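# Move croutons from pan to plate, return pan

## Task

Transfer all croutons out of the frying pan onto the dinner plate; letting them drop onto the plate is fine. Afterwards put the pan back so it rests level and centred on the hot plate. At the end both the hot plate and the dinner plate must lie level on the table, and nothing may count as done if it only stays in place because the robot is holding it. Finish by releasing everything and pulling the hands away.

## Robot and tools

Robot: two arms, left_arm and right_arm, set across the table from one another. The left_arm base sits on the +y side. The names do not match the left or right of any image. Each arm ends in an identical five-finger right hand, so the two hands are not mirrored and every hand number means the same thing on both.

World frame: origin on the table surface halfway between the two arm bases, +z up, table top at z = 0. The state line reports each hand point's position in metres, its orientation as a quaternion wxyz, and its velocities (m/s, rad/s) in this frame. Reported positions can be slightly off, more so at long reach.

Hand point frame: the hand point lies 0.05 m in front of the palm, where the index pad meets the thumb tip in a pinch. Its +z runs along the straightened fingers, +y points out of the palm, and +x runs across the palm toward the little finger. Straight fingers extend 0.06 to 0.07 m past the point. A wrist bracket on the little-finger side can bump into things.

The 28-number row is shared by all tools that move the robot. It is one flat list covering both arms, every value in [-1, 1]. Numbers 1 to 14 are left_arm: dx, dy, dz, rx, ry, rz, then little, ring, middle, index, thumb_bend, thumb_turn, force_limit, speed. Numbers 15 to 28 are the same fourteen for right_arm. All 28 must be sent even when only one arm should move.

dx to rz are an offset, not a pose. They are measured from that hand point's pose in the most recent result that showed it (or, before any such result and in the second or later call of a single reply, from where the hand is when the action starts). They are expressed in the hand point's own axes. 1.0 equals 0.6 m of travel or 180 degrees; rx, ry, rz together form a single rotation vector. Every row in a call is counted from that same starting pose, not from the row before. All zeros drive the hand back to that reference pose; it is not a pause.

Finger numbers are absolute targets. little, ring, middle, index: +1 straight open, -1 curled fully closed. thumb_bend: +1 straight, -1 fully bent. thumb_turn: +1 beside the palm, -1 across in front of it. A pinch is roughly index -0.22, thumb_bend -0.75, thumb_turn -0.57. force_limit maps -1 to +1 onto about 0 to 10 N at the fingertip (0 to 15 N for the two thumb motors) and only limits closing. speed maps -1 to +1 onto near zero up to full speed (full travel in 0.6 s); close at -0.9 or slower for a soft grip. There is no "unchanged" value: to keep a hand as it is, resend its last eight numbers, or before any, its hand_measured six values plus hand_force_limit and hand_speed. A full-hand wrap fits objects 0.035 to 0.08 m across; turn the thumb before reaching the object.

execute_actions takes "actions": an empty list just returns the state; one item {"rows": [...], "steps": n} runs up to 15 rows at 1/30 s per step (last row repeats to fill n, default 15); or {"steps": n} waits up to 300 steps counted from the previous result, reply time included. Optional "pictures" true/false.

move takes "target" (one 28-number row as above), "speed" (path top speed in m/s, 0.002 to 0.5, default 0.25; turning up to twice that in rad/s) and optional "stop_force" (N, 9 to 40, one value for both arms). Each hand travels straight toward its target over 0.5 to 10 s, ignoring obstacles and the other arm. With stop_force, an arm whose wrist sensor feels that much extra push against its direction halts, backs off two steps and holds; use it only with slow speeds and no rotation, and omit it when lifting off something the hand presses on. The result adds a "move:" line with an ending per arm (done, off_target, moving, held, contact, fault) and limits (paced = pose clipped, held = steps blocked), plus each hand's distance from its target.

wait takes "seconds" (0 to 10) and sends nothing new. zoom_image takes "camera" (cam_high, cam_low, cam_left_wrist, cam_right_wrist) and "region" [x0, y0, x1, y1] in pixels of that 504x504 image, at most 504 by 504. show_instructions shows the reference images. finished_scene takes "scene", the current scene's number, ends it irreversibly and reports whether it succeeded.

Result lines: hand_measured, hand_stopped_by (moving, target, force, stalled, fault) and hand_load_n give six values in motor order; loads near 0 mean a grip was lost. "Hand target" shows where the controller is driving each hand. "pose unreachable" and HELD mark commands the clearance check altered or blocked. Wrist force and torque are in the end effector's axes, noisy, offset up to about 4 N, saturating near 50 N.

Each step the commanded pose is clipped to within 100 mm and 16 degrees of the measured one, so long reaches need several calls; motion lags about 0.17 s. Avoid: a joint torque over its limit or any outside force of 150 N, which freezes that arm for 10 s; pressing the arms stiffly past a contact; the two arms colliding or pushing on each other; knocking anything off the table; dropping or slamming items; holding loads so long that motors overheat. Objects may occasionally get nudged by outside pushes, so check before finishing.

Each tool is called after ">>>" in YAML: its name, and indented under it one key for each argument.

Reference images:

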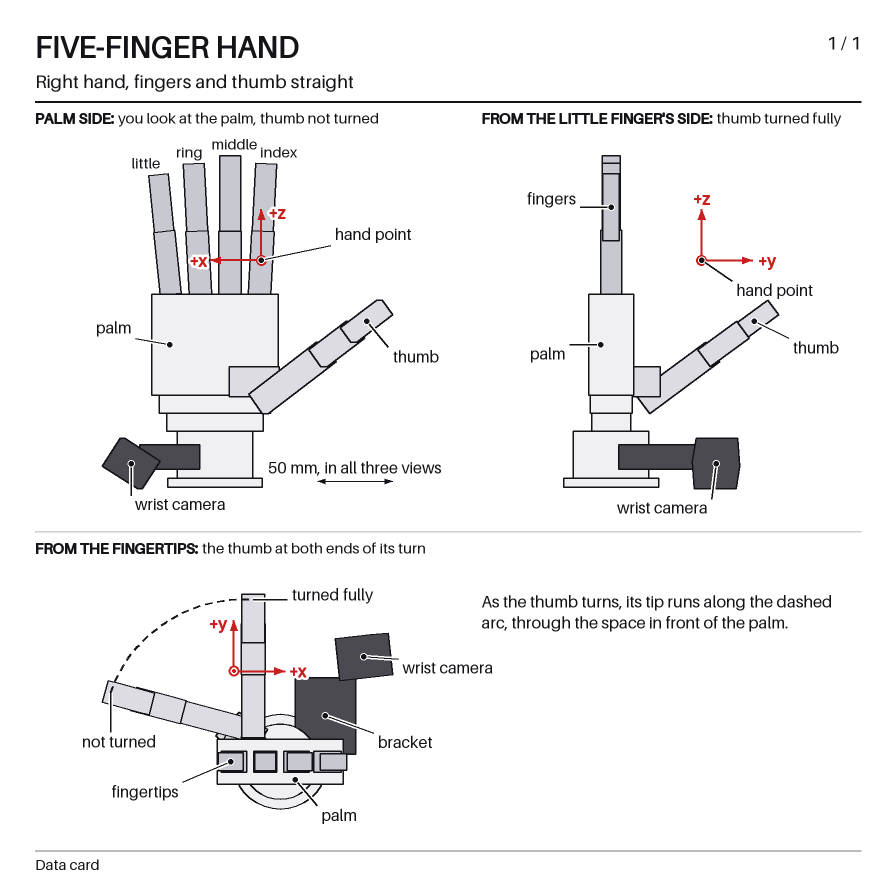

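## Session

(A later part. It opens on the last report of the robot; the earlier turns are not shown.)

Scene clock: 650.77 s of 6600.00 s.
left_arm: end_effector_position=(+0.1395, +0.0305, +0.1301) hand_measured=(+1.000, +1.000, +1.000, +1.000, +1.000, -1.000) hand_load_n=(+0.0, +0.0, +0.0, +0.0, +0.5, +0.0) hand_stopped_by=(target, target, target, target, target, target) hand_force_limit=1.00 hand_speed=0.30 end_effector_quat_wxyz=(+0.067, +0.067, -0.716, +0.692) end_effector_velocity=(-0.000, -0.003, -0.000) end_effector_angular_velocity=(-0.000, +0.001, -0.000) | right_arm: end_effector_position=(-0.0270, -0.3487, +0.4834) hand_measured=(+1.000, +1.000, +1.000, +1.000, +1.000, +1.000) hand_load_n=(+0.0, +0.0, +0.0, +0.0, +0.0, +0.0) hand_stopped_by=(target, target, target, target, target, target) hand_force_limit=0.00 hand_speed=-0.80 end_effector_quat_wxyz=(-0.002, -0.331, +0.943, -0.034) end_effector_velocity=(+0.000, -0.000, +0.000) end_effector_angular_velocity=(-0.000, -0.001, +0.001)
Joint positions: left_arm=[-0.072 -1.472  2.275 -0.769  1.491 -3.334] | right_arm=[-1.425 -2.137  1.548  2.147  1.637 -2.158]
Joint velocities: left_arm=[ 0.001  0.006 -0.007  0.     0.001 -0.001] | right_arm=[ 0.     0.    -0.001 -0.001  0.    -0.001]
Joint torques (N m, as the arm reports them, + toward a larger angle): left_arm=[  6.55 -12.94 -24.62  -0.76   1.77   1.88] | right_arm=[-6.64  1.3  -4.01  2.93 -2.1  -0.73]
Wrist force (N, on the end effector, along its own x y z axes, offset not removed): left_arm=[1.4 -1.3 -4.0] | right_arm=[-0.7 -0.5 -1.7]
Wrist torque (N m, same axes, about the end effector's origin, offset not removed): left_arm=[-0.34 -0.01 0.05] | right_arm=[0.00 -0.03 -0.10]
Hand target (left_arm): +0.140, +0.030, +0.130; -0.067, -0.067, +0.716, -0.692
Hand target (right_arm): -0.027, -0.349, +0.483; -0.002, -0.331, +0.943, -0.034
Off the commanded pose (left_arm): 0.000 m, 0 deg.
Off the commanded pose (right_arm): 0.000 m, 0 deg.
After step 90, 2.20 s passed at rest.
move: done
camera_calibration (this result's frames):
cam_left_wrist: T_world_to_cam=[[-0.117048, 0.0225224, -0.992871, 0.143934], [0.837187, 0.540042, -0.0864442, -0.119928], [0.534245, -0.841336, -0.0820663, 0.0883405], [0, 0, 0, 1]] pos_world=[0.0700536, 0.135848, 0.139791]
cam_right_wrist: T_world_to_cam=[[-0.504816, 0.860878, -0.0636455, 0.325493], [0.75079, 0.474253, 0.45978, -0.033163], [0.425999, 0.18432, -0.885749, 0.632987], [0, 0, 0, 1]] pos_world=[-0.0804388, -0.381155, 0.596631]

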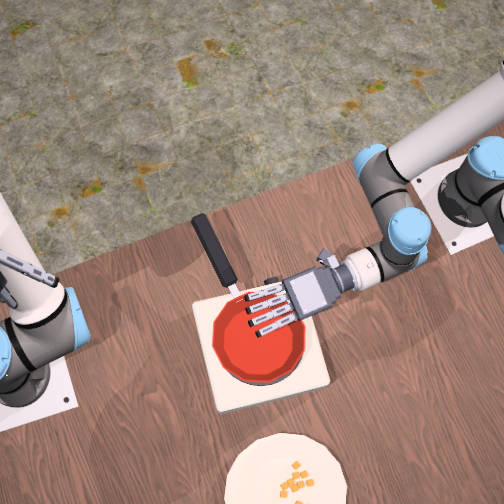

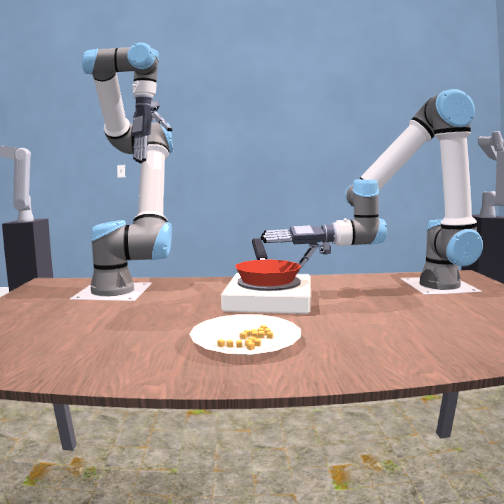

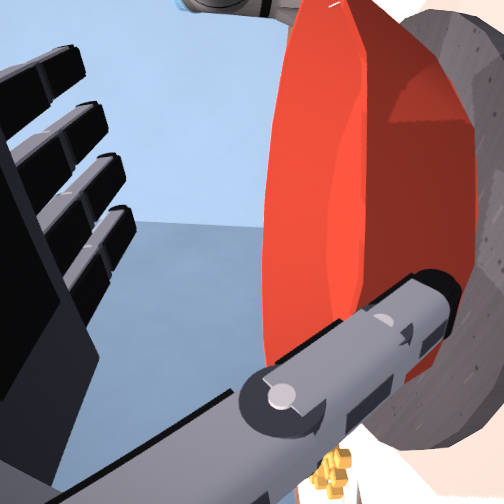

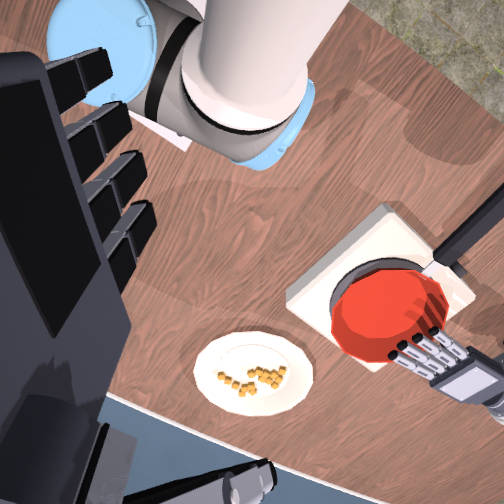

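>>> move:
  target: [0,-0.05,-0.3,0,0,0,1,1,1,1,1,-1,1,0.3,0,0,0,0,0,0,1,1,1,1,1,1,0,-0.8]
  speed: 0.25

>>> zoom_image:
  camera: "cam_high"
  region: [180,260,350,430]

Scene clock: 655.83 s of 6600.00 s.
left_arm: end_effector_position=(+0.1456, +0.2091, +0.1656) hand_measured=(+1.000, +1.000, +1.000, +1.000, +1.000, -1.000) hand_load_n=(+0.0, +0.0, +0.0, +0.0, +0.0, +0.0) hand_stopped_by=(target, target, target, target, target, target) hand_force_limit=1.00 hand_speed=0.30 end_effector_quat_wxyz=(+0.067, +0.067, -0.716, +0.692) end_effector_velocity=(-0.000, +0.002, +0.002) end_effector_angular_velocity=(+0.001, +0.001, +0.004) | right_arm: end_effector_position=(-0.0270, -0.3487, +0.4834) hand_measured=(+1.000, +1.000, +1.000, +1.000, +1.000, +1.000) hand_load_n=(+0.0, +0.0, +0.0, +0.0, +0.0, +0.0) hand_stopped_by=(target, target, target, target, target, target) hand_force_limit=0.00 hand_speed=-0.80 end_effector_quat_wxyz=(-0.002, -0.331, +0.943, -0.034) end_effector_velocity=(+0.000, -0.000, +0.000) end_effector_angular_velocity=(-0.001, +0.001, +0.003)
Joint positions: left_arm=[-0.139 -2.105  2.61  -0.47   1.424 -3.337] | right_arm=[-1.425 -2.137  1.548  2.147  1.637 -2.158]
Joint velocities: left_arm=[-0.014 -0.021  0.001  0.02  -0.017 -0.002] | right_arm=[ 0.     0.001 -0.    -0.     0.001 -0.003]
Joint torques (N m, as the arm reports them, + toward a larger angle): left_arm=[ -6.96  -3.57 -11.19   0.2   -1.78  -2.12] | right_arm=[-6.41  3.49 -3.32  2.74 -2.22 -0.53]
Wrist force (N, on the end effector, along its own x y z axes, offset not removed): left_arm=[0.9 -0.5 -1.0] | right_arm=[-0.7 1.6 -2.9]
Wrist torque (N m, same axes, about the end effector's origin, offset not removed): left_arm=[-0.13 -0.02 0.02] | right_arm=[0.47 0.46 0.10]
Hand target (left_arm): +0.146, +0.209, +0.166; -0.067, -0.067, +0.716, -0.692
Hand target (right_arm): -0.027, -0.349, +0.483; -0.002, -0.331, +0.943, -0.034
Off the commanded pose (left_arm): 0.000 m, 0 deg.
Off the commanded pose (right_arm): 0.000 m, 0 deg.
After step 90, 0.53 s passed at rest.
move: done
camera_calibration (this result's frames):
cam_left_wrist: T_world_to_cam=[[-0.117152, 0.0224312, -0.992861, 0.175916], [0.837422, 0.53965, -0.0866189, -0.218409], [0.533854, -0.841591, -0.0820054, 0.238385], [0, 0, 0, 1]] pos_world=[0.0762465, 0.314541, 0.175291]
cam_right_wrist: T_world_to_cam=[[-0.504816, 0.860878, -0.0636456, 0.325493], [0.75079, 0.474253, 0.45978, -0.0331629], [0.425999, 0.18432, -0.885749, 0.632987], [0, 0, 0, 1]] pos_world=[-0.0804389, -0.381155, 0.596631]

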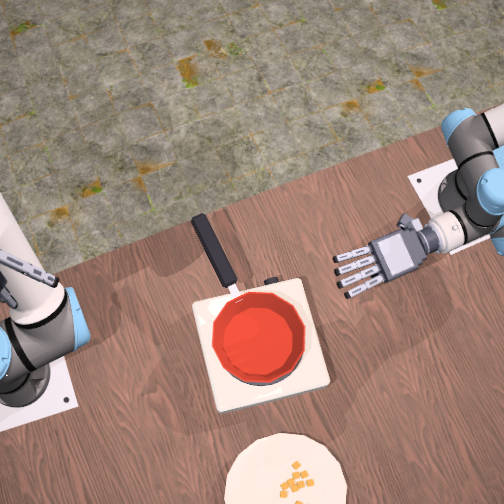

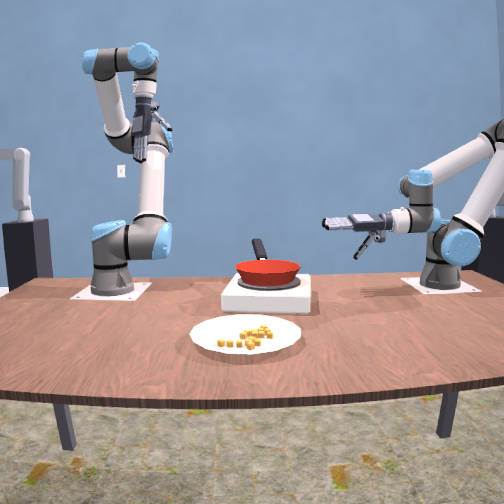

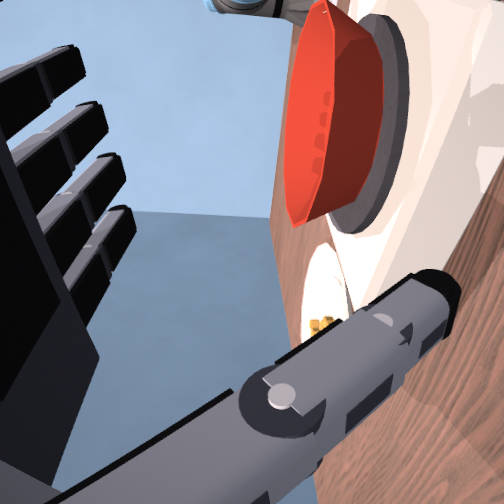

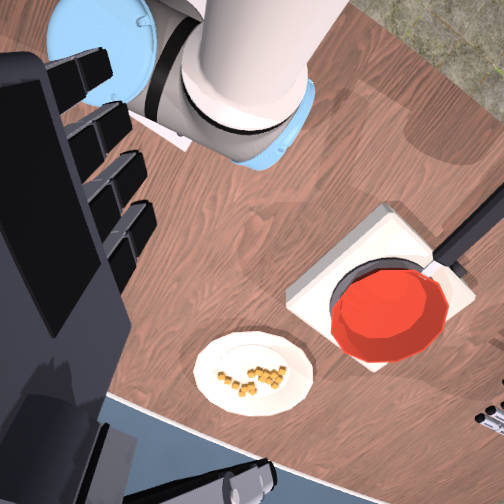

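Region (180, 260, 350, 430) of cam_high's 504x504 image, scaled by 2.965, with more detail than that image has.

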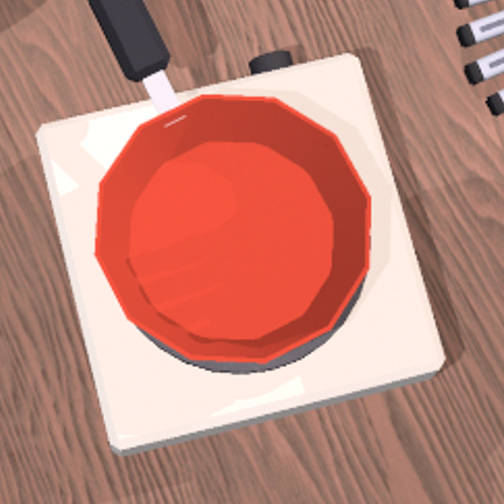

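>>> finished_scene:
  scene: 1

The scene is finished: the task was done.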